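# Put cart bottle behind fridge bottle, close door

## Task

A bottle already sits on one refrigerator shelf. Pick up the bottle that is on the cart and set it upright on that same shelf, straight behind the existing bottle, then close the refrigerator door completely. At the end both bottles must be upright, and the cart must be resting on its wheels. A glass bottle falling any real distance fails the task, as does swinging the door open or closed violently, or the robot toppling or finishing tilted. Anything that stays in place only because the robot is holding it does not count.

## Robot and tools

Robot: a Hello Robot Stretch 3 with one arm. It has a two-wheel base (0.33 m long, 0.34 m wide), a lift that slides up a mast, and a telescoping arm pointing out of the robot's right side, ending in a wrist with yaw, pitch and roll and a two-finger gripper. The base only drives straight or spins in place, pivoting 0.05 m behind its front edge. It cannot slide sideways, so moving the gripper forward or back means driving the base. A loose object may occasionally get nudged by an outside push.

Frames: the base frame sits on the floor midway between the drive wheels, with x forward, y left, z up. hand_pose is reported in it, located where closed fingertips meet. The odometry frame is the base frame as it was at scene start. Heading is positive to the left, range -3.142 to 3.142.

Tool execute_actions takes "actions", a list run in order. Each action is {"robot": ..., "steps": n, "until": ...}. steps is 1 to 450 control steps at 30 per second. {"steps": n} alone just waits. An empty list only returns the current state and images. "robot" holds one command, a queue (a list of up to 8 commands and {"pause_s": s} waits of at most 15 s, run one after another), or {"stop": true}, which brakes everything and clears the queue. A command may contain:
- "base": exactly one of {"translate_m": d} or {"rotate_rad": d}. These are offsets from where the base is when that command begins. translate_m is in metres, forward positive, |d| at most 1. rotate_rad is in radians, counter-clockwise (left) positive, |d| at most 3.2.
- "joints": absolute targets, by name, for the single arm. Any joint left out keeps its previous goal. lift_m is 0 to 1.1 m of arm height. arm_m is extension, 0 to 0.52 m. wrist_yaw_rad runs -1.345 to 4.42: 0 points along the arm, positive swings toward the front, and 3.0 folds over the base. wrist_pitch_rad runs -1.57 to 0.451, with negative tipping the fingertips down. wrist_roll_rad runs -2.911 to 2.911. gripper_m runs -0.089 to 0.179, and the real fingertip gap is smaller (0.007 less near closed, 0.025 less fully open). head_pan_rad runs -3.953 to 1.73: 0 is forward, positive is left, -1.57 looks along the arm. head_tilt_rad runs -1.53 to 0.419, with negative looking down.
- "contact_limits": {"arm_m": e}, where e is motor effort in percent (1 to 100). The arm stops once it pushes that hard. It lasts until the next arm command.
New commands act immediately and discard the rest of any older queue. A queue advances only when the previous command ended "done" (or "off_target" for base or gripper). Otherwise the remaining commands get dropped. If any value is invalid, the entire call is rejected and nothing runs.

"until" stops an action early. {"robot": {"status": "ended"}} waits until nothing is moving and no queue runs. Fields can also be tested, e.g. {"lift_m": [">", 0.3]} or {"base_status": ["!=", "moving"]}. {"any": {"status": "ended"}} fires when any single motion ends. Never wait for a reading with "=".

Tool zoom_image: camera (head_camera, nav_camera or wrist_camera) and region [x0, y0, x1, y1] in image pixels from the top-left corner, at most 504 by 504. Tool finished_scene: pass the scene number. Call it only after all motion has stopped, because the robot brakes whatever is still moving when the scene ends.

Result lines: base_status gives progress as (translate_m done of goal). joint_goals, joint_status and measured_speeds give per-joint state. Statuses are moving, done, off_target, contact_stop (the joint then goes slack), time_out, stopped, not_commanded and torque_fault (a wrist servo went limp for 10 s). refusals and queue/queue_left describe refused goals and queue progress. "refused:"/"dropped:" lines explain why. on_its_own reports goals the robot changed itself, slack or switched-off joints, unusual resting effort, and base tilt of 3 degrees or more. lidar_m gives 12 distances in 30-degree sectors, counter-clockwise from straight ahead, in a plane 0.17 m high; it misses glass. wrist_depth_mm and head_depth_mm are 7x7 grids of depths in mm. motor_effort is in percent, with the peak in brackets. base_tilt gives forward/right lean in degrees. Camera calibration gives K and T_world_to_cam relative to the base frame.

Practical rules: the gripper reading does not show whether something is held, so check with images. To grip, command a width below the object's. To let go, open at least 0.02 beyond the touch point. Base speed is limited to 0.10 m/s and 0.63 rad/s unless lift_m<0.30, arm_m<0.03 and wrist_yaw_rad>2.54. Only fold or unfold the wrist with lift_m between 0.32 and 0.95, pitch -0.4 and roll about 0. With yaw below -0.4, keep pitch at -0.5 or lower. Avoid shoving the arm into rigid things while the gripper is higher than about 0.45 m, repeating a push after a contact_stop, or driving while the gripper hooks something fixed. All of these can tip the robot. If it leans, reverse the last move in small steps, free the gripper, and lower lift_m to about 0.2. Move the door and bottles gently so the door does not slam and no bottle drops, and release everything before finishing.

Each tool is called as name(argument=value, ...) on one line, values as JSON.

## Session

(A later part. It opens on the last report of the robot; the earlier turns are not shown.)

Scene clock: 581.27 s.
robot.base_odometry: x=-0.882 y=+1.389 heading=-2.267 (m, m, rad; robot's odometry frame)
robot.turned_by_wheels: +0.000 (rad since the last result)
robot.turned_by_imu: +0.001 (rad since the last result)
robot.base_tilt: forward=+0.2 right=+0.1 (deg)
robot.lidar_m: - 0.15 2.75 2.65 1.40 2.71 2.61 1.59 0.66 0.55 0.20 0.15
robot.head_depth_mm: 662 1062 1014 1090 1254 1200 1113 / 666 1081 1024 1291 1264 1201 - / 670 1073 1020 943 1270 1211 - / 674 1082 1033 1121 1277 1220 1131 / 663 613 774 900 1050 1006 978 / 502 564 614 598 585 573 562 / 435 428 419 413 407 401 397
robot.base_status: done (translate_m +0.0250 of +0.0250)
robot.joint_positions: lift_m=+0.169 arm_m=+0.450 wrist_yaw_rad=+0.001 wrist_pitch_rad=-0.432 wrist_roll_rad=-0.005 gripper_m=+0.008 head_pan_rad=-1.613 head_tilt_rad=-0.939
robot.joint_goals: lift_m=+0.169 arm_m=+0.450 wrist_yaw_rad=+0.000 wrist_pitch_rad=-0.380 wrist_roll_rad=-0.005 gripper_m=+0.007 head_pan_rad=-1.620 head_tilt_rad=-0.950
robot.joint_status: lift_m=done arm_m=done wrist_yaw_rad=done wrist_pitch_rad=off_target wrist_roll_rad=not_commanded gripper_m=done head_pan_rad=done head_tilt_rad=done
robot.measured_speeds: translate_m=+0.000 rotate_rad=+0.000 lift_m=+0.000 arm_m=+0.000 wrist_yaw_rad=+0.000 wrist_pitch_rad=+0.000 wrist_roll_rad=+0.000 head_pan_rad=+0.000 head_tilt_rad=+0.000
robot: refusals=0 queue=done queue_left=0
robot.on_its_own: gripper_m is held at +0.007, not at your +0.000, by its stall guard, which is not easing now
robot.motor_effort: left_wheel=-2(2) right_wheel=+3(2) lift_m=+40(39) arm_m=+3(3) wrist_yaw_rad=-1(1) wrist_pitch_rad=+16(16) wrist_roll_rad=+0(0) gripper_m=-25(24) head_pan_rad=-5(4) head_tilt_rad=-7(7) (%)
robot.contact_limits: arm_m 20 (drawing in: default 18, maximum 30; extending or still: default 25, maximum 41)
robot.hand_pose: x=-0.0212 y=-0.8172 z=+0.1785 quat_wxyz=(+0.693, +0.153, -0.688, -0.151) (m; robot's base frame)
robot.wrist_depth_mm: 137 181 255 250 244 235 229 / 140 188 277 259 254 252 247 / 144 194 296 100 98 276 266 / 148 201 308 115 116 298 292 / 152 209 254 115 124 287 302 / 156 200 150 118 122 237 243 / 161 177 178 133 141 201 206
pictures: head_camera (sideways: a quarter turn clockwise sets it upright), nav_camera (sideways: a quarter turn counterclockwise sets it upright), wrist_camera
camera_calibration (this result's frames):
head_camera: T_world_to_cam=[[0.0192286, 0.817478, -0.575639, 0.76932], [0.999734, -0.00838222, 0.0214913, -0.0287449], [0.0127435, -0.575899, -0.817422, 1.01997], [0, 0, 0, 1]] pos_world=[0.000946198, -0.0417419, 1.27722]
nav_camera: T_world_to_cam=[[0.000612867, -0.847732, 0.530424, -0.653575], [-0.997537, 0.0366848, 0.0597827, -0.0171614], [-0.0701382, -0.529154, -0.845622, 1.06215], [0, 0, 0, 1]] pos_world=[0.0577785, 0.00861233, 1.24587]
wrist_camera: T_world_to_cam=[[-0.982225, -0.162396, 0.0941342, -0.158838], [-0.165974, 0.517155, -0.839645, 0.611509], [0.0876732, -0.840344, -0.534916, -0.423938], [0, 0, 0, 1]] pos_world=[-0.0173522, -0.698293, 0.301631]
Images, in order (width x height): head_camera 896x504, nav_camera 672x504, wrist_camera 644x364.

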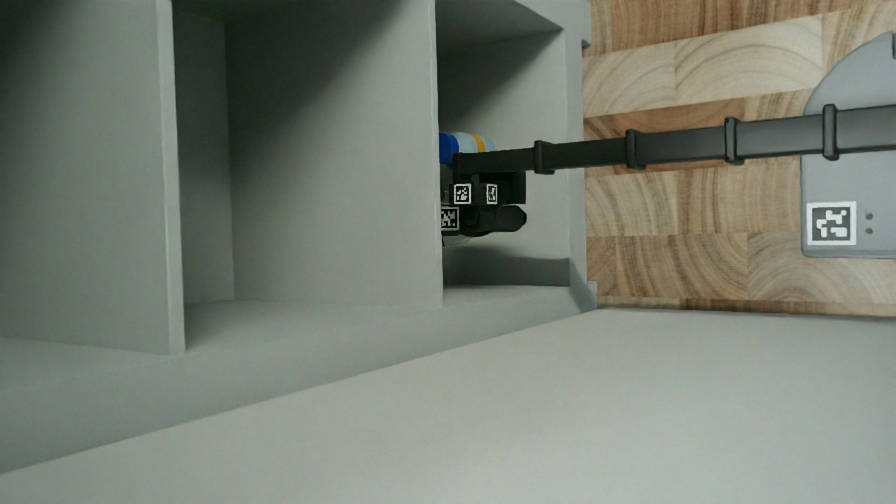

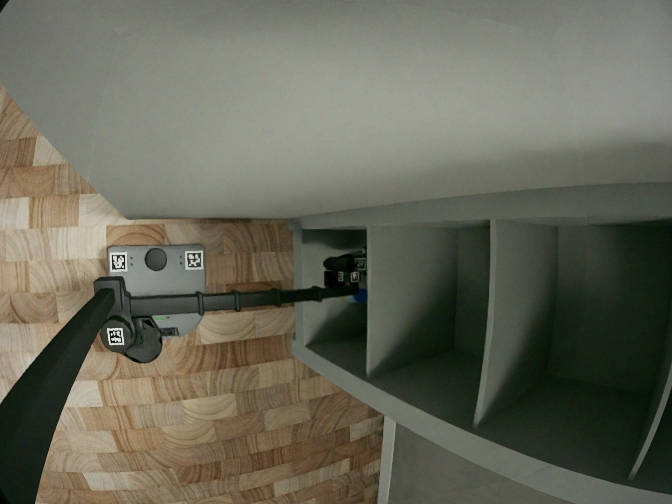

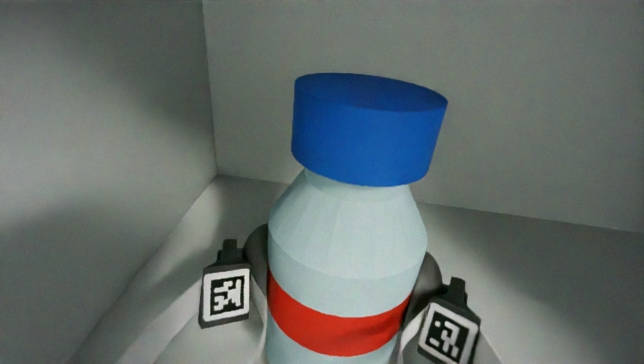

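execute_actions(actions=[{"robot": [{"joints": {"lift_m": 0.162}}, {"joints": {"gripper_m": 0.11}}], "steps": 150, "until": {"robot": {"status": "ended"}}}])

Scene clock: 587.80 s.
robot.base_odometry: x=-0.882 y=+1.389 heading=-2.267 (m, m, rad; robot's odometry frame)
robot.turned_by_wheels: +0.000 (rad since the last result)
robot.turned_by_imu: +0.001 (rad since the last result)
robot.base_tilt: forward=+0.2 right=+0.0 (deg)
robot.lidar_m: - 0.15 2.75 2.64 1.40 2.71 2.61 1.59 0.66 0.55 0.20 0.15
robot.head_depth_mm: 662 1053 1015 1089 1250 1203 1108 / 664 1081 1019 1290 1270 1206 - / 670 1080 1024 946 1264 1208 - / 677 1084 1028 1125 1280 1219 1123 / 662 611 774 902 1048 1009 974 / 504 565 614 600 586 574 563 / 436 428 420 414 407 402 397
robot.base_status: done (translate_m +0.0250 of +0.0250)
robot.joint_positions: lift_m=+0.162 arm_m=+0.450 wrist_yaw_rad=+0.001 wrist_pitch_rad=-0.400 wrist_roll_rad=-0.005 gripper_m=+0.110 head_pan_rad=-1.613 head_tilt_rad=-0.939
robot.joint_goals: lift_m=+0.162 arm_m=+0.450 wrist_yaw_rad=+0.000 wrist_pitch_rad=-0.380 wrist_roll_rad=-0.005 gripper_m=+0.110 head_pan_rad=-1.620 head_tilt_rad=-0.950
robot.joint_status: lift_m=done arm_m=done wrist_yaw_rad=done wrist_pitch_rad=off_target wrist_roll_rad=not_commanded gripper_m=done head_pan_rad=done head_tilt_rad=done
robot.measured_speeds: translate_m=+0.000 rotate_rad=+0.000 lift_m=+0.000 arm_m=+0.000 wrist_yaw_rad=+0.000 wrist_pitch_rad=+0.000 wrist_roll_rad=+0.000 head_pan_rad=+0.000 head_tilt_rad=+0.000
robot: refusals=0 queue=done queue_left=0
robot.motor_effort: left_wheel=-2(1) right_wheel=+2(2) lift_m=+36(39) arm_m=+3(3) wrist_yaw_rad=-1(1) wrist_pitch_rad=+6(16) wrist_roll_rad=+0(1) gripper_m=+0(97) head_pan_rad=-5(6) head_tilt_rad=-7(7) (%)
robot.contact_limits: arm_m 20 (drawing in: default 18, maximum 30; extending or still: default 25, maximum 41)
robot.hand_pose: x=-0.0212 y=-0.8212 z=+0.1788 quat_wxyz=(+0.695, +0.142, -0.691, -0.140) (m; robot's base frame)
robot.wrist_depth_mm: 137 182 256 250 241 236 230 / 140 188 273 260 255 252 245 / 144 195 296 98 99 271 266 / 148 200 312 111 115 293 284 / 152 209 264 114 127 300 303 / 156 193 207 115 124 247 252 / 157 179 179 128 183 206 208
pictures: head_camera (sideways: a quarter turn clockwise sets it upright), nav_camera (sideways: a quarter turn counterclockwise sets it upright), wrist_camera
camera_calibration (this result's frames):
head_camera: T_world_to_cam=[[0.0192288, 0.817478, -0.575639, 0.76932], [0.999734, -0.00838246, 0.0214913, -0.0287449], [0.0127434, -0.575899, -0.817422, 1.01997], [0, 0, 0, 1]] pos_world=[0.000946188, -0.0417419, 1.27722]
nav_camera: T_world_to_cam=[[0.000612667, -0.847732, 0.530424, -0.653575], [-0.997537, 0.036685, 0.0597828, -0.0171614], [-0.0701384, -0.529154, -0.845622, 1.06215], [0, 0, 0, 1]] pos_world=[0.0577785, 0.00861232, 1.24587]
wrist_camera: T_world_to_cam=[[-0.98223, -0.159301, 0.0992361, -0.157886], [-0.165937, 0.490055, -0.855752, 0.594471], [0.0876913, -0.857012, -0.507781, -0.445693], [0, 0, 0, 1]] pos_world=[-0.0173524, -0.698439, 0.298074]
Images, in order (width x height): head_camera 896x504, nav_camera 672x504, wrist_camera 644x364.

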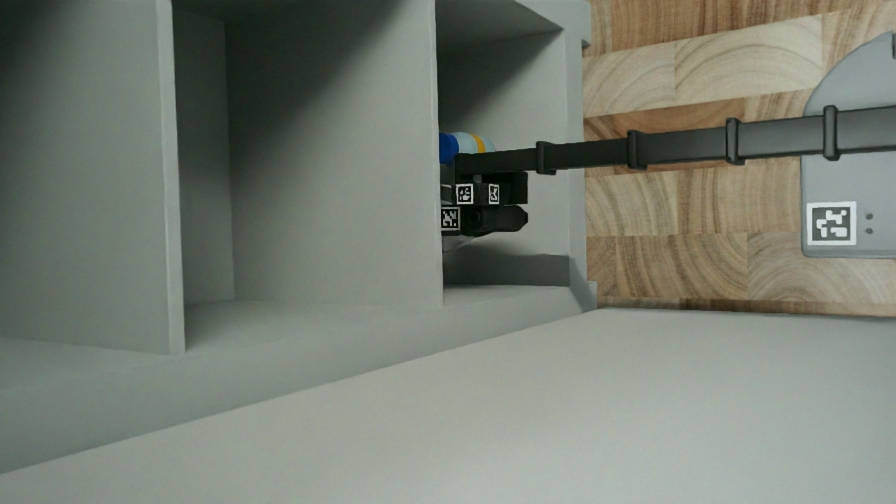

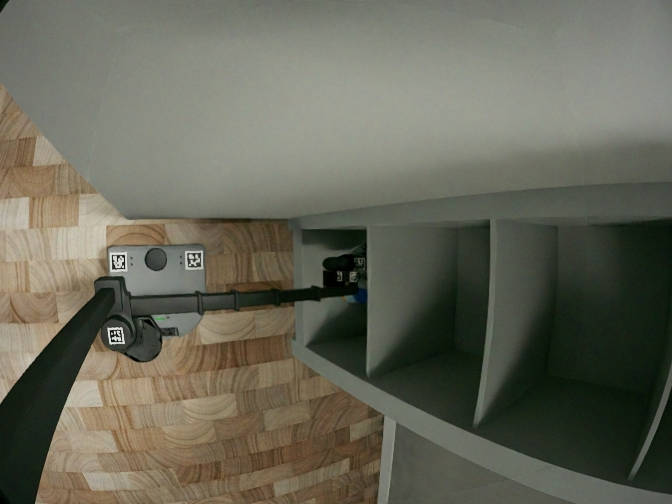

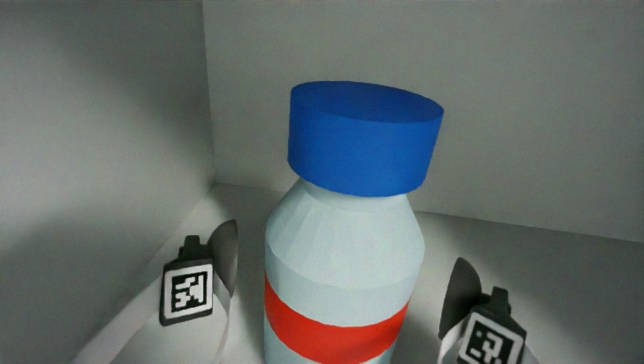

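execute_actions(actions=[{"robot": [{"joints": {"gripper_m": 0.102, "arm_m": 0.26}}, {"base": {"translate_m": -0.127}, "joints": {"gripper_m": 0.13}}], "steps": 300, "until": {"robot": {"status": "ended"}}}])

Scene clock: 598.37 s.
robot.base_odometry: x=-0.800 y=+1.486 heading=-2.266 (m, m, rad; robot's odometry frame)
robot.turned_by_wheels: +0.000 (rad since the last result)
robot.turned_by_imu: +0.002 (rad since the last result)
robot.base_tilt: forward=+0.2 right=-0.1 (deg)
robot.lidar_m: 0.27 0.28 2.75 2.65 1.43 2.58 2.48 1.59 0.60 0.69 0.38 0.28
robot.head_depth_mm: 662 735 795 929 1309 1210 1115 / 667 987 1002 1034 1265 1209 - / 671 1078 1021 1261 1243 1205 - / 675 1082 1036 1245 1280 1210 1132 / 680 1073 1036 1301 1282 1217 1112 / 683 836 975 953 1104 1099 1076 / 653 619 726 788 776 769 756
robot.base_status: done (translate_m -0.1270 of -0.1270)
robot.joint_positions: lift_m=+0.162 arm_m=+0.260 wrist_yaw_rad=+0.001 wrist_pitch_rad=-0.400 wrist_roll_rad=-0.005 gripper_m=+0.130 head_pan_rad=-1.613 head_tilt_rad=-0.939
robot.joint_goals: lift_m=+0.162 arm_m=+0.260 wrist_yaw_rad=+0.000 wrist_pitch_rad=-0.380 wrist_roll_rad=-0.005 gripper_m=+0.130 head_pan_rad=-1.620 head_tilt_rad=-0.950
robot.joint_status: lift_m=done arm_m=done wrist_yaw_rad=done wrist_pitch_rad=off_target wrist_roll_rad=not_commanded gripper_m=done head_pan_rad=done head_tilt_rad=done
robot.measured_speeds: translate_m=+0.000 rotate_rad=+0.000 lift_m=+0.000 arm_m=+0.000 wrist_yaw_rad=+0.000 wrist_pitch_rad=+0.000 wrist_roll_rad=+0.000 head_pan_rad=+0.000 head_tilt_rad=+0.000
robot: refusals=0 queue=done queue_left=0
robot.motor_effort: left_wheel=-1(5) right_wheel=+2(4) lift_m=+36(36) arm_m=-3(5) wrist_yaw_rad=-1(1) wrist_pitch_rad=+6(6) wrist_roll_rad=+0(0) gripper_m=+0(94) head_pan_rad=-6(5) head_tilt_rad=-6(7) (%)
robot.hand_pose: x=-0.0212 y=-0.6319 z=+0.1788 quat_wxyz=(+0.695, +0.142, -0.691, -0.140) (m; robot's base frame)
robot.wrist_depth_mm: 271 370 424 414 412 401 292 / 280 383 297 198 435 422 279 / 284 384 310 205 460 432 272 / 278 317 323 211 358 371 265 / 244 256 271 231 281 296 257 / 204 215 216 224 232 250 238 / 180 175 184 189 195 - 209
pictures: head_camera (sideways: a quarter turn clockwise sets it upright), nav_camera (sideways: a quarter turn counterclockwise sets it upright), wrist_camera
camera_calibration (this result's frames):
head_camera: T_world_to_cam=[[0.0192298, 0.817478, -0.575639, 0.76932], [0.999734, -0.00838365, 0.0214913, -0.0287449], [0.0127427, -0.575899, -0.817422, 1.01997], [0, 0, 0, 1]] pos_world=[0.000946138, -0.0417419, 1.27722]
nav_camera: T_world_to_cam=[[0.000611655, -0.847732, 0.530424, -0.653575], [-0.997537, 0.0366862, 0.0597827, -0.0171614], [-0.070139, -0.529154, -0.845622, 1.06215], [0, 0, 0, 1]] pos_world=[0.0577785, 0.00861226, 1.24587]
wrist_camera: T_world_to_cam=[[-0.98223, -0.159299, 0.0992394, -0.127722], [-0.165936, 0.490037, -0.855762, 0.501674], [0.0876909, -0.857022, -0.507763, -0.283426], [0, 0, 0, 1]] pos_world=[-0.0173525, -0.509087, 0.298076]
Images, in order (width x height): head_camera 896x504, nav_camera 672x504, wrist_camera 644x364.

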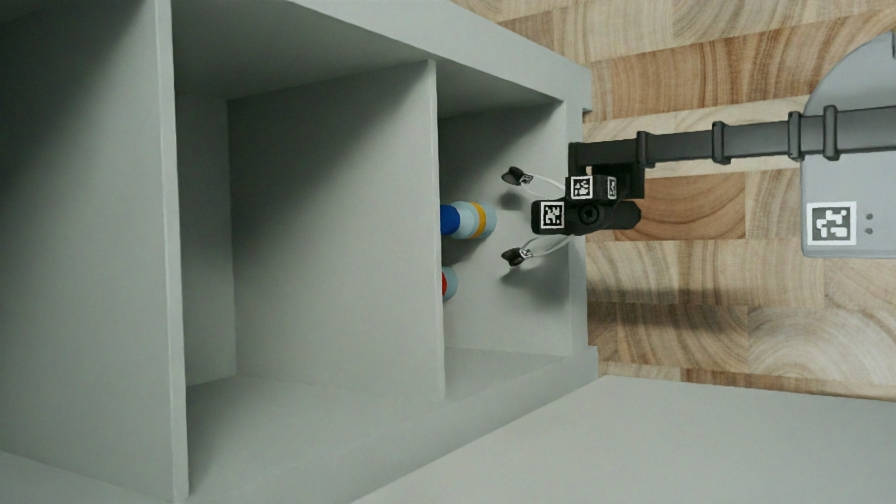

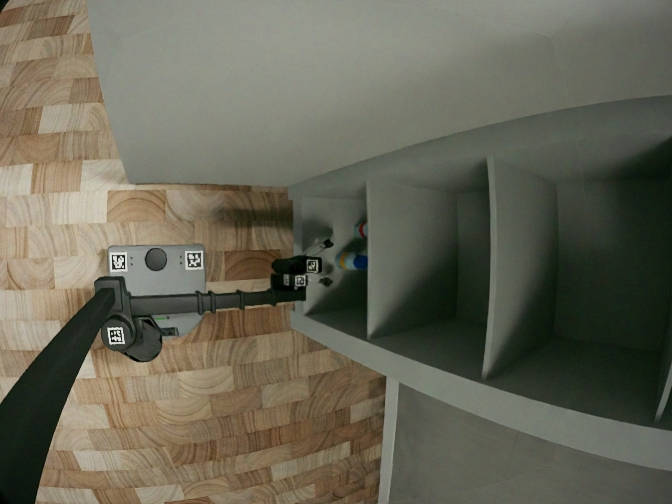

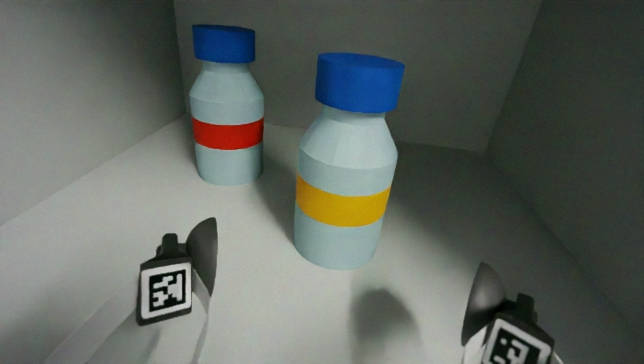

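execute_actions(actions=[{"robot": [{"joints": {"arm_m": 0.348}}], "steps": 300, "until": {"robot": {"status": "ended"}}}])

Scene clock: 614.37 s.
robot.base_odometry: x=-0.800 y=+1.486 heading=-2.266 (m, m, rad; robot's odometry frame)
robot.turned_by_wheels: +0.000 (rad since the last result)
robot.turned_by_imu: +0.001 (rad since the last result)
robot.base_tilt: forward=+0.2 right=+0.0 (deg)
robot.lidar_m: 0.27 0.28 2.74 2.65 1.43 2.58 2.48 1.59 0.60 0.69 0.38 0.28
robot.head_depth_mm: 661 733 798 927 1314 1200 1112 / 665 990 1006 1036 1266 1208 - / 671 1080 1025 1200 1303 1210 - / 674 1073 1029 1074 1284 1218 1126 / 681 1075 1035 1299 1267 1219 1114 / 685 839 973 952 1110 1091 1076 / 653 619 728 789 775 766 755
robot.base_status: done (translate_m -0.1270 of -0.1270)
robot.joint_positions: lift_m=+0.162 arm_m=+0.348 wrist_yaw_rad=+0.001 wrist_pitch_rad=-0.400 wrist_roll_rad=-0.005 gripper_m=+0.130 head_pan_rad=-1.613 head_tilt_rad=-0.939
robot.joint_goals: lift_m=+0.162 arm_m=+0.348 wrist_yaw_rad=+0.000 wrist_pitch_rad=-0.380 wrist_roll_rad=-0.005 gripper_m=+0.130 head_pan_rad=-1.620 head_tilt_rad=-0.950
robot.joint_status: lift_m=done arm_m=done wrist_yaw_rad=done wrist_pitch_rad=off_target wrist_roll_rad=not_commanded gripper_m=done head_pan_rad=done head_tilt_rad=done
robot.measured_speeds: translate_m=+0.000 rotate_rad=+0.000 lift_m=+0.000 arm_m=+0.000 wrist_yaw_rad=+0.000 wrist_pitch_rad=+0.000 wrist_roll_rad=+0.000 head_pan_rad=+0.000 head_tilt_rad=+0.000
robot: refusals=0 queue=done queue_left=0
robot.motor_effort: left_wheel=-2(1) right_wheel=+2(2) lift_m=+35(35) arm_m=+3(3) wrist_yaw_rad=-1(1) wrist_pitch_rad=+6(6) wrist_roll_rad=+0(0) gripper_m=+0(0) head_pan_rad=-6(5) head_tilt_rad=-7(7) (%)
robot.hand_pose: x=-0.0212 y=-0.7192 z=+0.1788 quat_wxyz=(+0.695, +0.142, -0.691, -0.140) (m; robot's base frame)
robot.wrist_depth_mm: 272 332 350 340 334 325 286 / 278 210 372 356 352 348 277 / 286 215 244 105 110 366 270 / 278 285 253 121 341 369 264 / 246 248 254 122 262 299 255 / 204 213 211 128 222 249 240 / 179 174 179 144 192 - 208
pictures: head_camera (sideways: a quarter turn clockwise sets it upright), nav_camera (sideways: a quarter turn counterclockwise sets it upright), wrist_camera
camera_calibration (this result's frames):
head_camera: T_world_to_cam=[[0.0192296, 0.817478, -0.575639, 0.76932], [0.999734, -0.00838341, 0.0214913, -0.0287449], [0.0127429, -0.575899, -0.817422, 1.01997], [0, 0, 0, 1]] pos_world=[0.000946148, -0.0417419, 1.27722]
nav_camera: T_world_to_cam=[[0.000611858, -0.847732, 0.530424, -0.653575], [-0.997537, 0.036686, 0.0597828, -0.0171614], [-0.0701389, -0.529154, -0.845622, 1.06215], [0, 0, 0, 1]] pos_world=[0.0577785, 0.00861227, 1.24587]
wrist_camera: T_world_to_cam=[[-0.98223, -0.159298, 0.0992415, -0.141636], [-0.165937, 0.490026, -0.855768, 0.544473], [0.0876912, -0.857029, -0.507752, -0.35829], [0, 0, 0, 1]] pos_world=[-0.0173525, -0.596433, 0.298077]
Images, in order (width x height): head_camera 896x504, nav_camera 672x504, wrist_camera 644x364.

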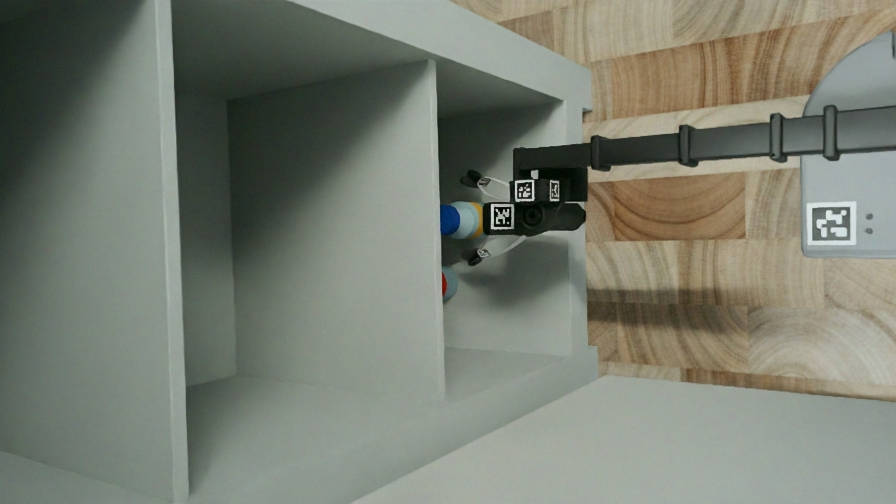

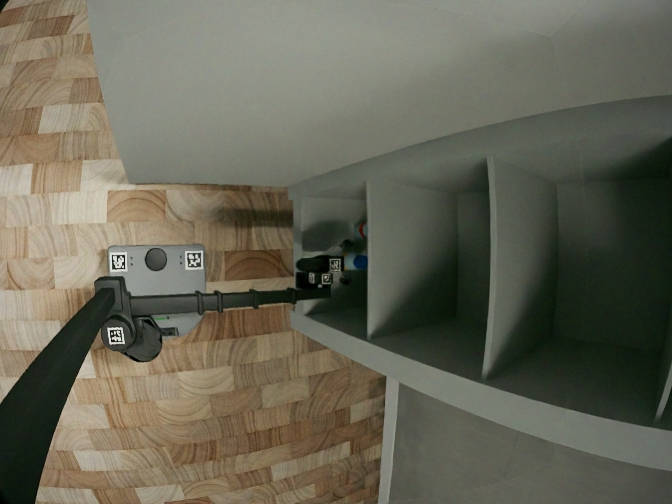

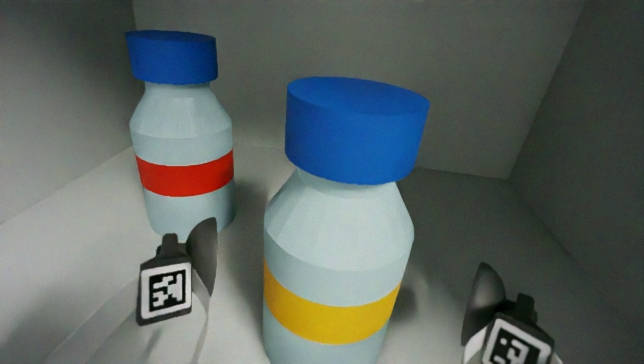

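execute_actions(actions=[{"robot": [{"base": {"translate_m": 0.004}, "joints": {"arm_m": 0.352}}, {"joints": {"gripper_m": 0.01}}, {"joints": {"lift_m": 0.185}}], "steps": 300, "until": {"robot": {"status": "ended"}}}])

Scene clock: 623.53 s.
robot.base_odometry: x=-0.803 y=+1.483 heading=-2.266 (m, m, rad; robot's odometry frame)
robot.turned_by_wheels: +0.000 (rad since the last result)
robot.turned_by_imu: +0.002 (rad since the last result)
robot.base_tilt: forward=+0.1 right=+0.0 (deg)
robot.lidar_m: 0.26 0.27 2.75 2.65 1.43 2.59 2.48 1.59 0.60 0.69 0.38 0.27
robot.head_depth_mm: 663 749 809 924 1307 1202 1112 / 665 1007 1025 1051 1257 1204 - / 669 1083 1024 1065 1307 1213 - / 677 1086 1030 1195 1285 1218 1126 / 679 1074 1032 1275 1276 1216 1106 / 683 822 959 940 1092 1074 1063 / 650 620 708 776 764 755 743
robot.base_status: done (translate_m +0.0040 of +0.0040)
robot.joint_positions: lift_m=+0.185 arm_m=+0.352 wrist_yaw_rad=+0.001 wrist_pitch_rad=-0.427 wrist_roll_rad=-0.005 gripper_m=+0.011 head_pan_rad=-1.613 head_tilt_rad=-0.939
robot.joint_goals: lift_m=+0.185 arm_m=+0.352 wrist_yaw_rad=+0.000 wrist_pitch_rad=-0.380 wrist_roll_rad=-0.005 gripper_m=+0.010 head_pan_rad=-1.620 head_tilt_rad=-0.950
robot.joint_status: lift_m=done arm_m=done wrist_yaw_rad=done wrist_pitch_rad=off_target wrist_roll_rad=not_commanded gripper_m=done head_pan_rad=done head_tilt_rad=done
robot.measured_speeds: translate_m=+0.000 rotate_rad=+0.000 lift_m=+0.000 arm_m=+0.000 wrist_yaw_rad=+0.000 wrist_pitch_rad=+0.000 wrist_roll_rad=+0.000 head_pan_rad=+0.000 head_tilt_rad=+0.000
robot: refusals=0 queue=done queue_left=0
robot.motor_effort: left_wheel=-1(2) right_wheel=+2(6) lift_m=+53(54) arm_m=+2(2) wrist_yaw_rad=-1(1) wrist_pitch_rad=+14(15) wrist_roll_rad=+0(0) gripper_m=-23(100) head_pan_rad=-5(4) head_tilt_rad=-8(7) (%)
robot.hand_pose: x=-0.0212 y=-0.7200 z=+0.1954 quat_wxyz=(+0.693, +0.151, -0.689, -0.149) (m; robot's base frame)
robot.wrist_depth_mm: 266 346 351 341 331 320 294 / 273 214 365 355 350 345 285 / 281 325 246 103 101 371 277 / 288 303 249 117 124 388 267 / 265 262 257 117 127 320 263 / 220 226 153 121 124 261 250 / 192 194 194 134 143 220 223
pictures: head_camera (sideways: a quarter turn clockwise sets it upright), nav_camera (sideways: a quarter turn counterclockwise sets it upright), wrist_camera
camera_calibration (this result's frames):
head_camera: T_world_to_cam=[[0.019284, 0.817477, -0.575639, 0.76932], [0.999733, -0.00844992, 0.0214913, -0.0287449], [0.0127046, -0.5759, -0.817422, 1.01997], [0, 0, 0, 1]] pos_world=[0.000943372, -0.0417416, 1.27722]
nav_camera: T_world_to_cam=[[0.000555465, -0.847732, 0.530424, -0.653575], [-0.997535, 0.0367523, 0.0597827, -0.0171614], [-0.0701741, -0.52915, -0.845622, 1.06215], [0, 0, 0, 1]] pos_world=[0.0577791, 0.00860884, 1.24587]
wrist_camera: T_world_to_cam=[[-0.982233, -0.161808, 0.0950636, -0.144406], [-0.165945, 0.512301, -0.842621, 0.572489], [0.0876414, -0.843425, -0.53005, -0.33639], [0, 0, 0, 1]] pos_world=[-0.0173566, -0.600372, 0.317815]
Images, in order (width x height): head_camera 896x504, nav_camera 672x504, wrist_camera 644x364.

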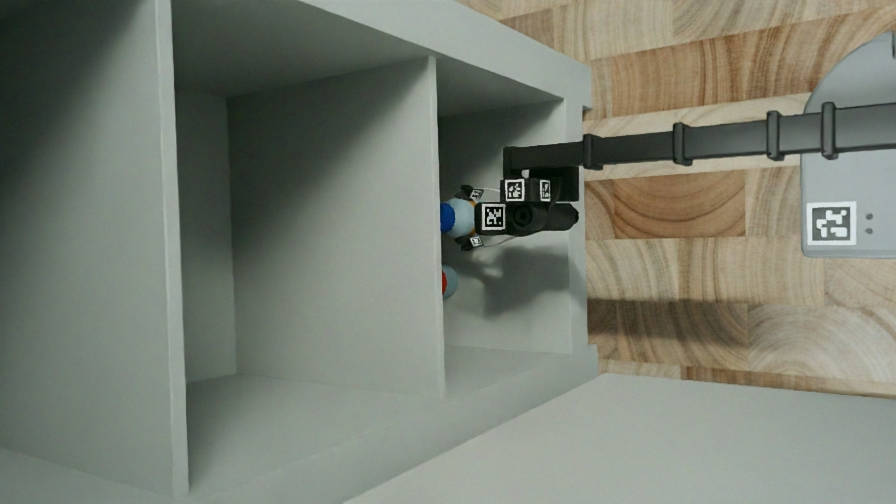

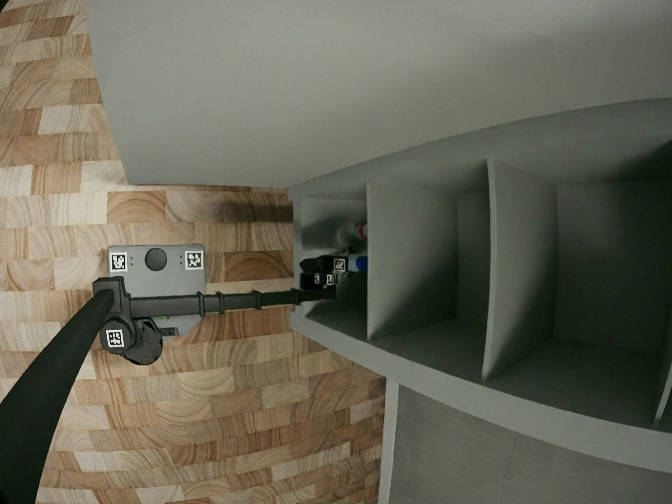

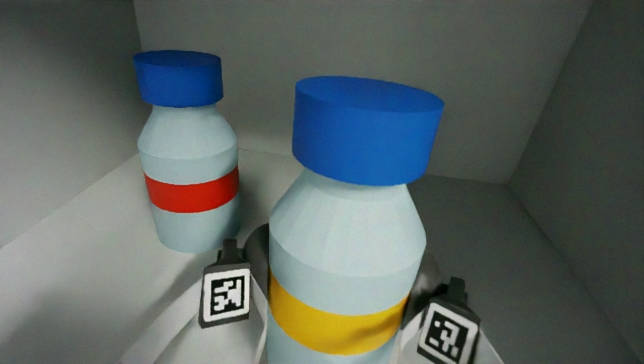

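Lifted. Now shift forward to align in front of the second bottle.

execute_actions(actions=[{"robot": [{"base": {"translate_m": 0.123}}], "steps": 300, "until": {"robot": {"status": "ended"}}}])

Scene clock: 631.70 s.
robot.base_odometry: x=-0.882 y=+1.389 heading=-2.266 (m, m, rad; robot's odometry frame)
robot.turned_by_wheels: +0.000 (rad since the last result)
robot.turned_by_imu: +0.001 (rad since the last result)
robot.base_tilt: forward=+0.3 right=-0.1 (deg)
robot.lidar_m: - 0.15 2.75 2.64 1.40 2.71 2.61 1.59 0.65 0.55 0.20 0.15
robot.head_depth_mm: 660 1056 1020 1089 1253 1199 1109 / 666 1075 1020 1291 1257 1209 - / 670 1077 1025 1064 1303 1207 - / 673 1071 1033 1197 1271 1208 1128 / 661 613 778 905 1040 1012 975 / 502 567 612 599 586 575 564 / 436 429 420 414 407 402 397
robot.base_status: done (translate_m +0.1230 of +0.1230)
robot.joint_positions: lift_m=+0.185 arm_m=+0.352 wrist_yaw_rad=+0.001 wrist_pitch_rad=-0.427 wrist_roll_rad=-0.005 gripper_m=+0.011 head_pan_rad=-1.613 head_tilt_rad=-0.939
robot.joint_goals: lift_m=+0.185 arm_m=+0.352 wrist_yaw_rad=+0.000 wrist_pitch_rad=-0.380 wrist_roll_rad=-0.005 gripper_m=+0.010 head_pan_rad=-1.620 head_tilt_rad=-0.950
robot.joint_status: lift_m=done arm_m=done wrist_yaw_rad=done wrist_pitch_rad=off_target wrist_roll_rad=not_commanded gripper_m=done head_pan_rad=done head_tilt_rad=done
robot.measured_speeds: translate_m=+0.000 rotate_rad=+0.000 lift_m=+0.000 arm_m=+0.000 wrist_yaw_rad=+0.000 wrist_pitch_rad=+0.000 wrist_roll_rad=+0.000 head_pan_rad=+0.000 head_tilt_rad=+0.000
robot: refusals=0 queue=done queue_left=0
robot.motor_effort: left_wheel=-1(3) right_wheel=+2(7) lift_m=+53(53) arm_m=+2(2) wrist_yaw_rad=-1(1) wrist_pitch_rad=+14(14) wrist_roll_rad=+0(0) gripper_m=-23(23) head_pan_rad=-4(6) head_tilt_rad=-7(7) (%)
robot.hand_pose: x=-0.0212 y=-0.7200 z=+0.1954 quat_wxyz=(+0.693, +0.151, -0.689, -0.149) (m; robot's base frame)
robot.wrist_depth_mm: 136 180 309 339 330 318 310 / 140 185 327 350 344 345 336 / 144 192 348 103 101 369 361 / 147 200 327 117 124 392 386 / 151 206 282 117 127 323 334 / 155 214 187 121 124 262 269 / 159 191 195 134 143 222 224
pictures: head_camera (sideways: a quarter turn clockwise sets it upright), nav_camera (sideways: a quarter turn counterclockwise sets it upright), wrist_camera
camera_calibration (this result's frames):
head_camera: T_world_to_cam=[[0.0192841, 0.817477, -0.575639, 0.76932], [0.999733, -0.00845003, 0.0214913, -0.0287449], [0.0127045, -0.5759, -0.817422, 1.01997], [0, 0, 0, 1]] pos_world=[0.000943367, -0.0417416, 1.27722]
nav_camera: T_world_to_cam=[[0.000555366, -0.847732, 0.530424, -0.653575], [-0.997535, 0.0367524, 0.0597827, -0.0171614], [-0.0701741, -0.52915, -0.845622, 1.06215], [0, 0, 0, 1]] pos_world=[0.0577791, 0.00860883, 1.24587]
wrist_camera: T_world_to_cam=[[-0.982233, -0.161808, 0.0950636, -0.144406], [-0.165945, 0.512301, -0.842621, 0.572489], [0.0876417, -0.843425, -0.53005, -0.33639], [0, 0, 0, 1]] pos_world=[-0.0173566, -0.600372, 0.317815]
Images, in order (width x height): head_camera 896x504, nav_camera 672x504, wrist_camera 644x364.

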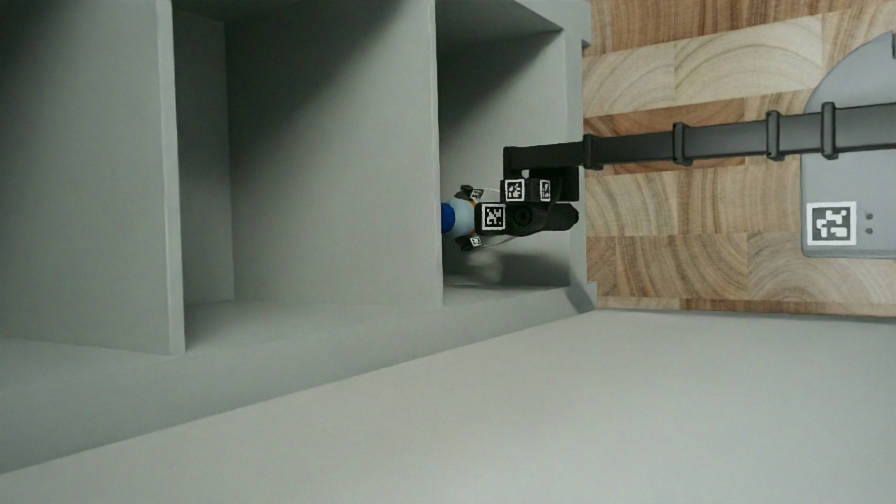

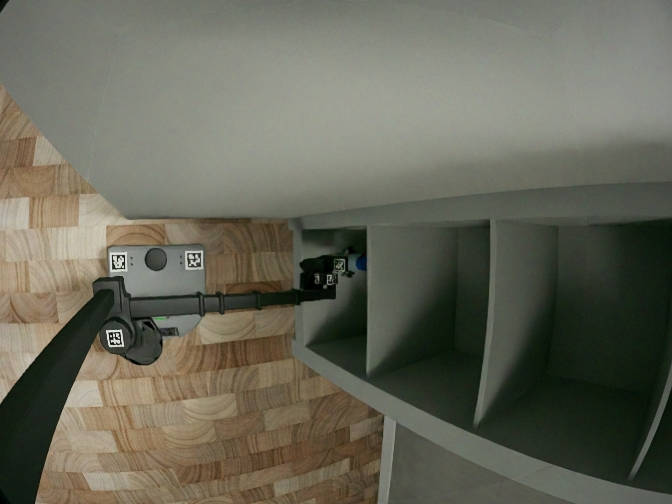

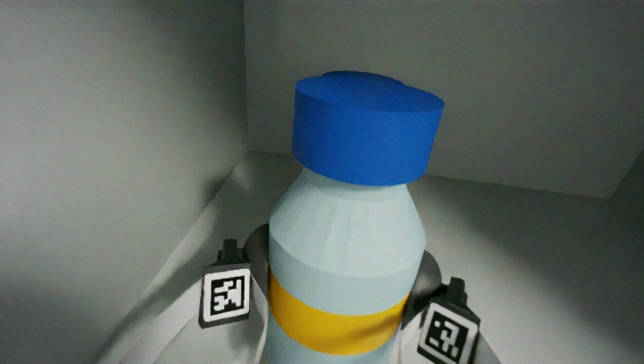

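execute_actions(actions=[{"robot": [{"joints": {"lift_m": 0.161}}, {"joints": {"gripper_m": 0.12}}, {"joints": {"arm_m": 0.22}}, {"joints": {"arm_m": 0.0, "lift_m": 0.3, "gripper_m": 0.0, "head_pan_rad": -0.3, "head_tilt_rad": -1.0}}], "steps": 450, "until": {"robot": {"status": "ended"}}}])

Scene clock: 647.53 s.
robot.base_odometry: x=-0.882 y=+1.389 heading=-2.266 (m, m, rad; robot's odometry frame)
robot.turned_by_wheels: +0.000 (rad since the last result)
robot.turned_by_imu: +0.003 (rad since the last result)
robot.base_tilt: forward=+0.1 right=-0.1 (deg)
robot.lidar_m: - 0.15 2.75 2.65 1.40 2.71 2.61 1.58 0.65 0.55 0.20 0.15
robot.head_depth_mm: - - - - 375 871 1108 / - - - - 347 701 1114 / - - - - 328 584 1112 / - - - - 315 499 1088 / - - - - 303 435 1083 / - - - - - 388 1110 / - - - - - 356 1112
robot.base_status: done (translate_m +0.1230 of +0.1230)
robot.joint_positions: lift_m=+0.300 arm_m=+0.000 wrist_yaw_rad=+0.001 wrist_pitch_rad=-0.396 wrist_roll_rad=-0.005 gripper_m=+0.000 head_pan_rad=-0.307 head_tilt_rad=-0.987
robot.joint_goals: lift_m=+0.300 arm_m=+0.000 wrist_yaw_rad=+0.000 wrist_pitch_rad=-0.380 wrist_roll_rad=-0.005 gripper_m=+0.000 head_pan_rad=-0.300 head_tilt_rad=-1.000
robot.joint_status: lift_m=done arm_m=done wrist_yaw_rad=done wrist_pitch_rad=off_target wrist_roll_rad=not_commanded gripper_m=done head_pan_rad=done head_tilt_rad=done
robot.measured_speeds: translate_m=+0.000 rotate_rad=+0.000 lift_m=+0.000 arm_m=+0.000 wrist_yaw_rad=+0.000 wrist_pitch_rad=+0.000 wrist_roll_rad=+0.000 head_pan_rad=+0.000 head_tilt_rad=+0.000
robot: refusals=0 queue=done queue_left=0
robot.motor_effort: left_wheel=-1(1) right_wheel=+2(2) lift_m=+49(53) arm_m=-2(5) wrist_yaw_rad=-1(1) wrist_pitch_rad=+5(15) wrist_roll_rad=+0(0) gripper_m=-3(99) head_pan_rad=+5(58) head_tilt_rad=-8(16) (%)
robot.hand_pose: x=-0.0212 y=-0.3724 z=+0.3174 quat_wxyz=(+0.695, +0.140, -0.691, -0.139) (m; robot's base frame)
robot.wrist_depth_mm: 180 238 295 646 638 614 463 / 185 248 318 685 688 666 456 / 190 256 338 733 741 675 440 / 195 263 365 559 686 624 427 / 197 275 400 521 516 543 417 / 200 284 421 - 431 434 408 / 207 298 457 467 416 404 396
pictures: head_camera (sideways: a quarter turn clockwise sets it upright), nav_camera (sideways: a quarter turn counterclockwise sets it upright), wrist_camera
camera_calibration (this result's frames):
head_camera: T_world_to_cam=[[-0.809847, 0.24067, -0.535001, 0.721437], [0.270722, 0.96238, 0.0231264, -0.0264251], [0.52044, -0.126108, -0.844535, 1.05212], [0, 0, 0, 1]] pos_world=[0.0438407, -0.0155164, 1.27513]
nav_camera: T_world_to_cam=[[0.842099, -0.228757, 0.488405, -0.603971], [-0.293646, -0.954065, 0.0594369, -0.0210011], [0.452373, -0.19347, -0.870591, 1.09141], [0, 0, 0, 1]] pos_world=[0.00871168, 0.0529556, 1.2464]
wrist_camera: T_world_to_cam=[[-0.982241, -0.158785, 0.0999452, -0.100194], [-0.165898, 0.486217, -0.857946, 0.492406], [0.087634, -0.859291, -0.503924, 0.00723763], [0, 0, 0, 1]] pos_world=[-0.0173597, -0.249106, 0.436119]
Images, in order (width x height): head_camera 896x504, nav_camera 672x504, wrist_camera 644x364.

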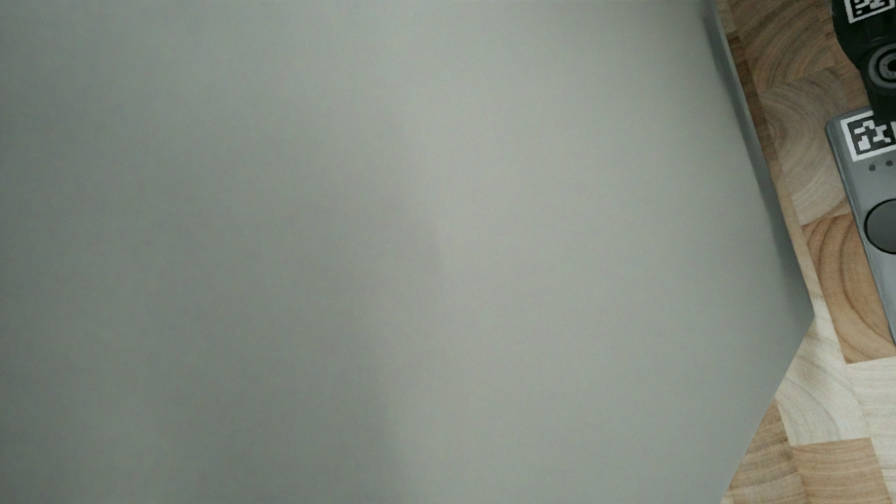

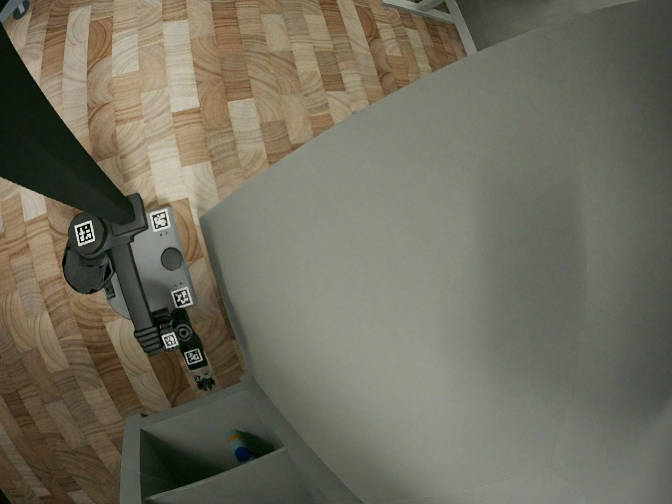

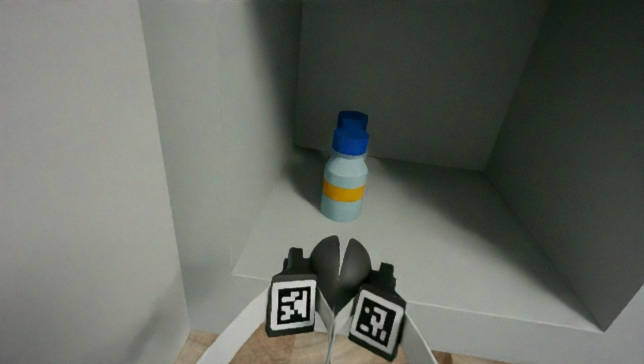

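execute_actions(actions=[{"robot": [{"base": {"translate_m": -0.16}, "joints": {"lift_m": 0.29, "head_pan_rad": -1.9, "head_tilt_rad": -1.1}}, {"joints": {"wrist_yaw_rad": 2.65}}, {"base": {"rotate_rad": 1.571}}, {"base": {"translate_m": 0.37}}, {"base": {"rotate_rad": -1.571}}], "steps": 450, "until": {"robot": {"status": "ended"}}}])

Scene clock: 712.30 s.
robot.base_odometry: x=-0.495 y=+1.275 heading=-2.266 (m, m, rad; robot's odometry frame)
robot.turned_by_wheels: +0.000 (rad since the last result)
robot.turned_by_imu: +0.005 (rad since the last result)
robot.base_tilt: forward=+0.3 right=+0.0 (deg)
robot.lidar_m: 2.31 2.03 2.36 2.29 1.02 1.02 2.45 2.12 0.95 0.94 0.42 0.40
robot.head_depth_mm: 1746 1647 1502 1375 1262 1183 - / 1700 1655 1502 1371 1260 - - / 1637 1668 1504 1381 1287 - - / 1000 1237 1476 1387 1292 - 1103 / 1100 1497 1431 1388 1281 1180 1098 / 1128 1502 1413 1397 1286 1188 1111 / 1132 1351 1403 1374 1147 1160 1111
robot.base_status: done (rotate_rad -1.5709 of -1.5710)
robot.joint_positions: lift_m=+0.290 arm_m=+0.000 wrist_yaw_rad=+2.648 wrist_pitch_rad=-0.396 wrist_roll_rad=-0.005 gripper_m=+0.000 head_pan_rad=-1.894 head_tilt_rad=-1.087
robot.joint_goals: lift_m=+0.290 arm_m=+0.000 wrist_yaw_rad=+2.650 wrist_pitch_rad=-0.380 wrist_roll_rad=-0.005 gripper_m=+0.000 head_pan_rad=-1.900 head_tilt_rad=-1.100
robot.joint_status: lift_m=done arm_m=done wrist_yaw_rad=done wrist_pitch_rad=off_target wrist_roll_rad=not_commanded gripper_m=done head_pan_rad=done head_tilt_rad=done
robot.measured_speeds: translate_m=+0.000 rotate_rad=+0.000 lift_m=+0.000 arm_m=+0.000 wrist_yaw_rad=+0.000 wrist_pitch_rad=+0.000 wrist_roll_rad=+0.000 head_pan_rad=+0.000 head_tilt_rad=+0.000
robot: refusals=0 queue=done queue_left=0
robot.motor_effort: left_wheel=+2(10) right_wheel=-3(9) lift_m=+36(48) arm_m=-3(3) wrist_yaw_rad=+1(3) wrist_pitch_rad=+5(5) wrist_roll_rad=+0(1) gripper_m=-3(2) head_pan_rad=-5(58) head_tilt_rad=-9(23) (%)
robot.hand_pose: x=+0.0863 y=+0.0547 z=+0.3078 quat_wxyz=(+0.305, +0.704, -0.033, +0.640) (m; robot's base frame)
robot.wrist_depth_mm: - - - - - - - / - - - - - - - / - - - - - - - / 774 793 836 913 956 - - / - 636 655 715 726 752 800 / - 526 549 - 593 599 637 / - 464 453 453 497 502 521
pictures: head_camera (sideways: a quarter turn clockwise sets it upright), nav_camera (sideways: a quarter turn counterclockwise sets it upright), wrist_camera
camera_calibration (this result's frames):
head_camera: T_world_to_cam=[[0.268877, 0.852429, -0.448408, 0.602058], [0.957236, -0.288111, 0.0262809, -0.0347166], [-0.106788, -0.436299, -0.893443, 1.11951], [0, 0, 0, 1]] pos_world=[-0.00909682, -0.0347742, 1.2711]
nav_camera: T_world_to_cam=[[-0.25596, -0.880346, 0.399345, -0.481269], [-0.951204, 0.303006, 0.058295, -0.0154957], [-0.172323, -0.364937, -0.914946, 1.15285], [0, 0, 0, 1]] pos_world=[0.0607382, 0.00173026, 1.24789]
wrist_camera: T_world_to_cam=[[0.939891, -0.326534, 0.0999063, -0.082479], [-0.084917, -0.506883, -0.857822, 0.341586], [0.330749, 0.797775, -0.504143, 0.248429], [0, 0, 0, 1]] pos_world=[0.0243601, -0.0519786, 0.426504]
Images, in order (width x height): head_camera 896x504, nav_camera 672x504, wrist_camera 644x364.

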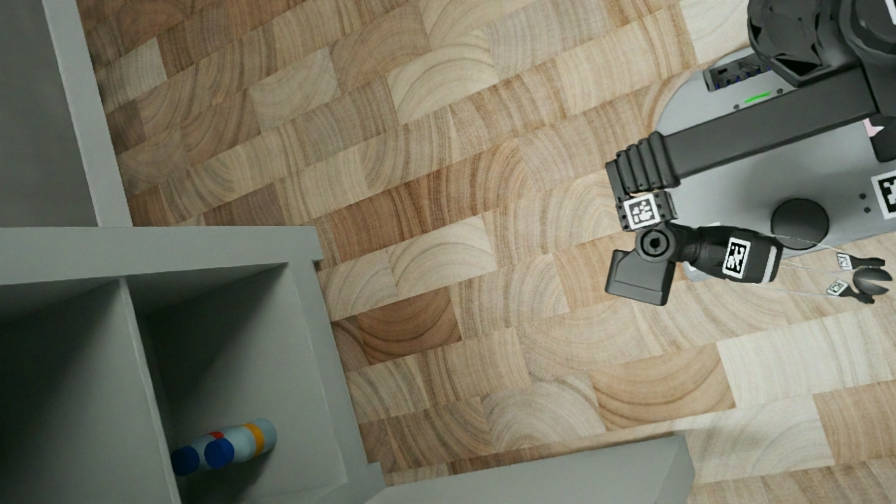

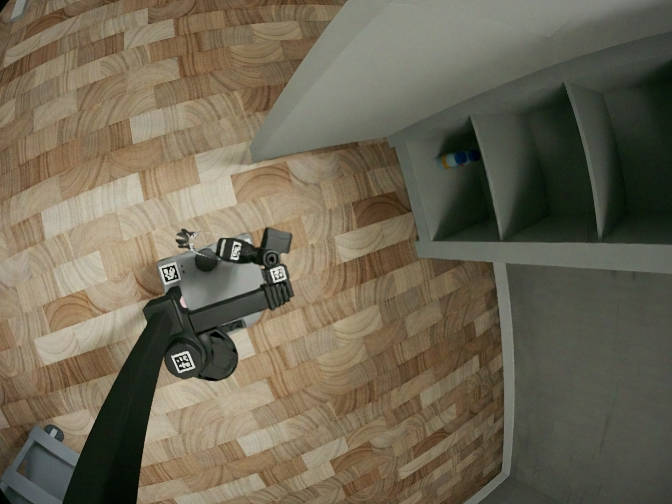

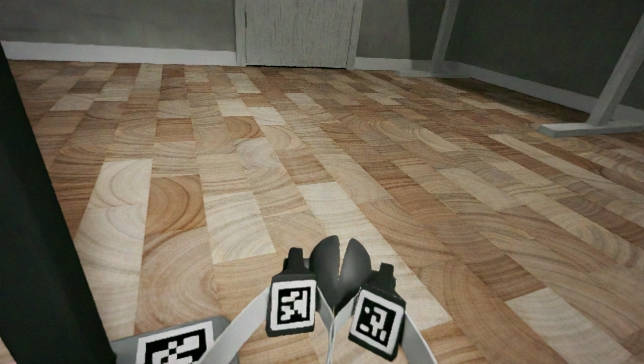

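execute_actions(actions=[{"robot": [{"base": {"translate_m": 0.55}, "joints": {"wrist_yaw_rad": 2.95}}, {"joints": {"wrist_yaw_rad": -0.3}}], "steps": 450, "until": {"robot": {"status": "ended"}}}])

Scene clock: 733.03 s.
robot.base_odometry: x=-0.848 y=+0.852 heading=-2.267 (m, m, rad; robot's odometry frame)
robot.turned_by_wheels: +0.000 (rad since the last result)
robot.turned_by_imu: +0.005 (rad since the last result)
robot.base_tilt: forward=+0.1 right=-0.1 (deg)
robot.lidar_m: 1.76 1.53 2.36 2.27 1.38 1.38 3.00 2.10 0.33 0.72 1.52 1.83
robot.head_depth_mm: 338 382 472 1338 1255 1177 - / 384 439 534 684 1244 - - / 530 620 755 954 1243 - - / 749 947 1285 1362 1293 1187 1089 / 1421 1650 1522 1395 1289 1178 1098 / 1482 1660 1535 1408 1290 1189 1108 / 1451 1636 1547 1394 1299 1190 1112
robot.base_status: done (translate_m +0.5500 of +0.5500)
robot.joint_positions: lift_m=+0.290 arm_m=+0.000 wrist_yaw_rad=-0.297 wrist_pitch_rad=-0.396 wrist_roll_rad=-0.005 gripper_m=+0.000 head_pan_rad=-1.894 head_tilt_rad=-1.087
robot.joint_goals: lift_m=+0.290 arm_m=+0.000 wrist_yaw_rad=-0.300 wrist_pitch_rad=-0.380 wrist_roll_rad=-0.005 gripper_m=+0.000 head_pan_rad=-1.900 head_tilt_rad=-1.100
robot.joint_status: lift_m=done arm_m=done wrist_yaw_rad=done wrist_pitch_rad=off_target wrist_roll_rad=not_commanded gripper_m=done head_pan_rad=done head_tilt_rad=done
robot.measured_speeds: translate_m=+0.000 rotate_rad=+0.000 lift_m=+0.000 arm_m=+0.000 wrist_yaw_rad=+0.000 wrist_pitch_rad=+0.000 wrist_roll_rad=+0.000 head_pan_rad=+0.000 head_tilt_rad=+0.000
robot: refusals=0 queue=done queue_left=0
robot.motor_effort: left_wheel=+2(10) right_wheel=-2(6) lift_m=+36(36) arm_m=-2(3) wrist_yaw_rad=-2(3) wrist_pitch_rad=+5(5) wrist_roll_rad=+0(0) gripper_m=-3(3) head_pan_rad=-6(5) head_tilt_rad=-8(8) (%)
robot.hand_pose: x=-0.0881 y=-0.3624 z=+0.3078 quat_wxyz=(+0.667, +0.036, -0.704, -0.241) (m; robot's base frame)
robot.wrist_depth_mm: 978 - - 828 283 180 132 / - - - 812 286 180 132 / - - - 675 284 180 132 / 778 812 829 674 285 179 133 / 610 636 656 656 283 180 132 / 515 533 551 - 264 181 132 / 433 440 452 460 246 182 133
pictures: head_camera (sideways: a quarter turn clockwise sets it upright), nav_camera (sideways: a quarter turn counterclockwise sets it upright), wrist_camera
camera_calibration (this result's frames):
head_camera: T_world_to_cam=[[0.26888, 0.852428, -0.448408, 0.602058], [0.957235, -0.288115, 0.0262809, -0.0347166], [-0.10679, -0.436298, -0.893443, 1.11951], [0, 0, 0, 1]] pos_world=[-0.00909697, -0.0347741, 1.2711]
nav_camera: T_world_to_cam=[[-0.255963, -0.880345, 0.399345, -0.48127], [-0.951203, 0.30301, 0.058295, -0.0154957], [-0.172325, -0.364936, -0.914946, 1.15285], [0, 0, 0, 1]] pos_world=[0.0607382, 0.00173002, 1.24789]
wrist_camera: T_world_to_cam=[[-0.985497, 0.13717, 0.0998989, -0.0562901], [-0.0154474, 0.513744, -0.857804, 0.491325], [-0.168988, -0.846907, -0.504175, -0.00115987], [0, 0, 0, 1]] pos_world=[-0.0480801, -0.245677, 0.4265]
Images, in order (width x height): head_camera 896x504, nav_camera 672x504, wrist_camera 644x364.

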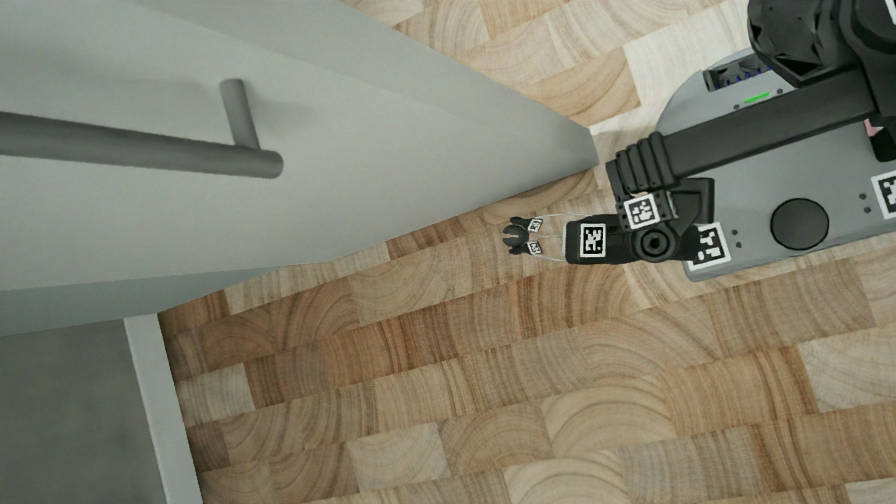

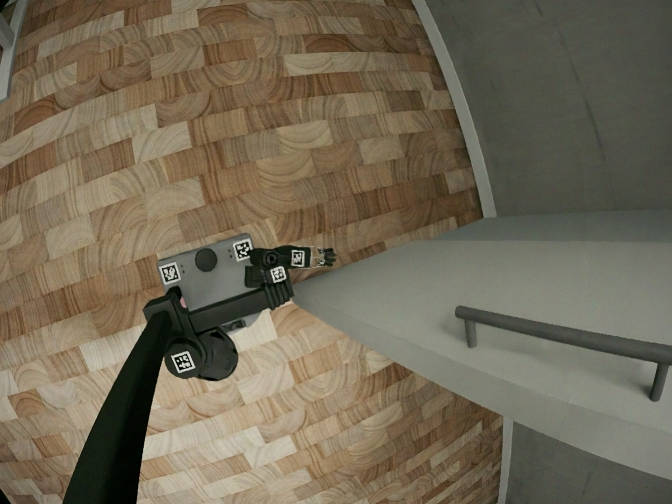

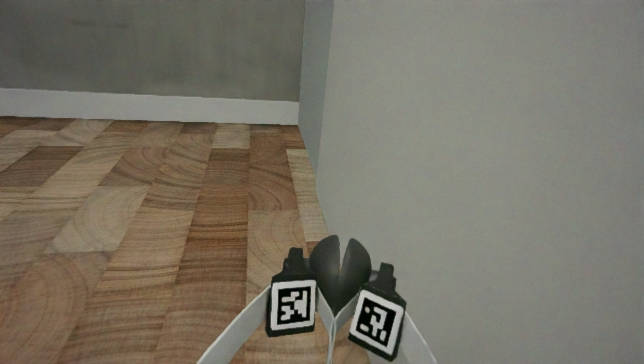

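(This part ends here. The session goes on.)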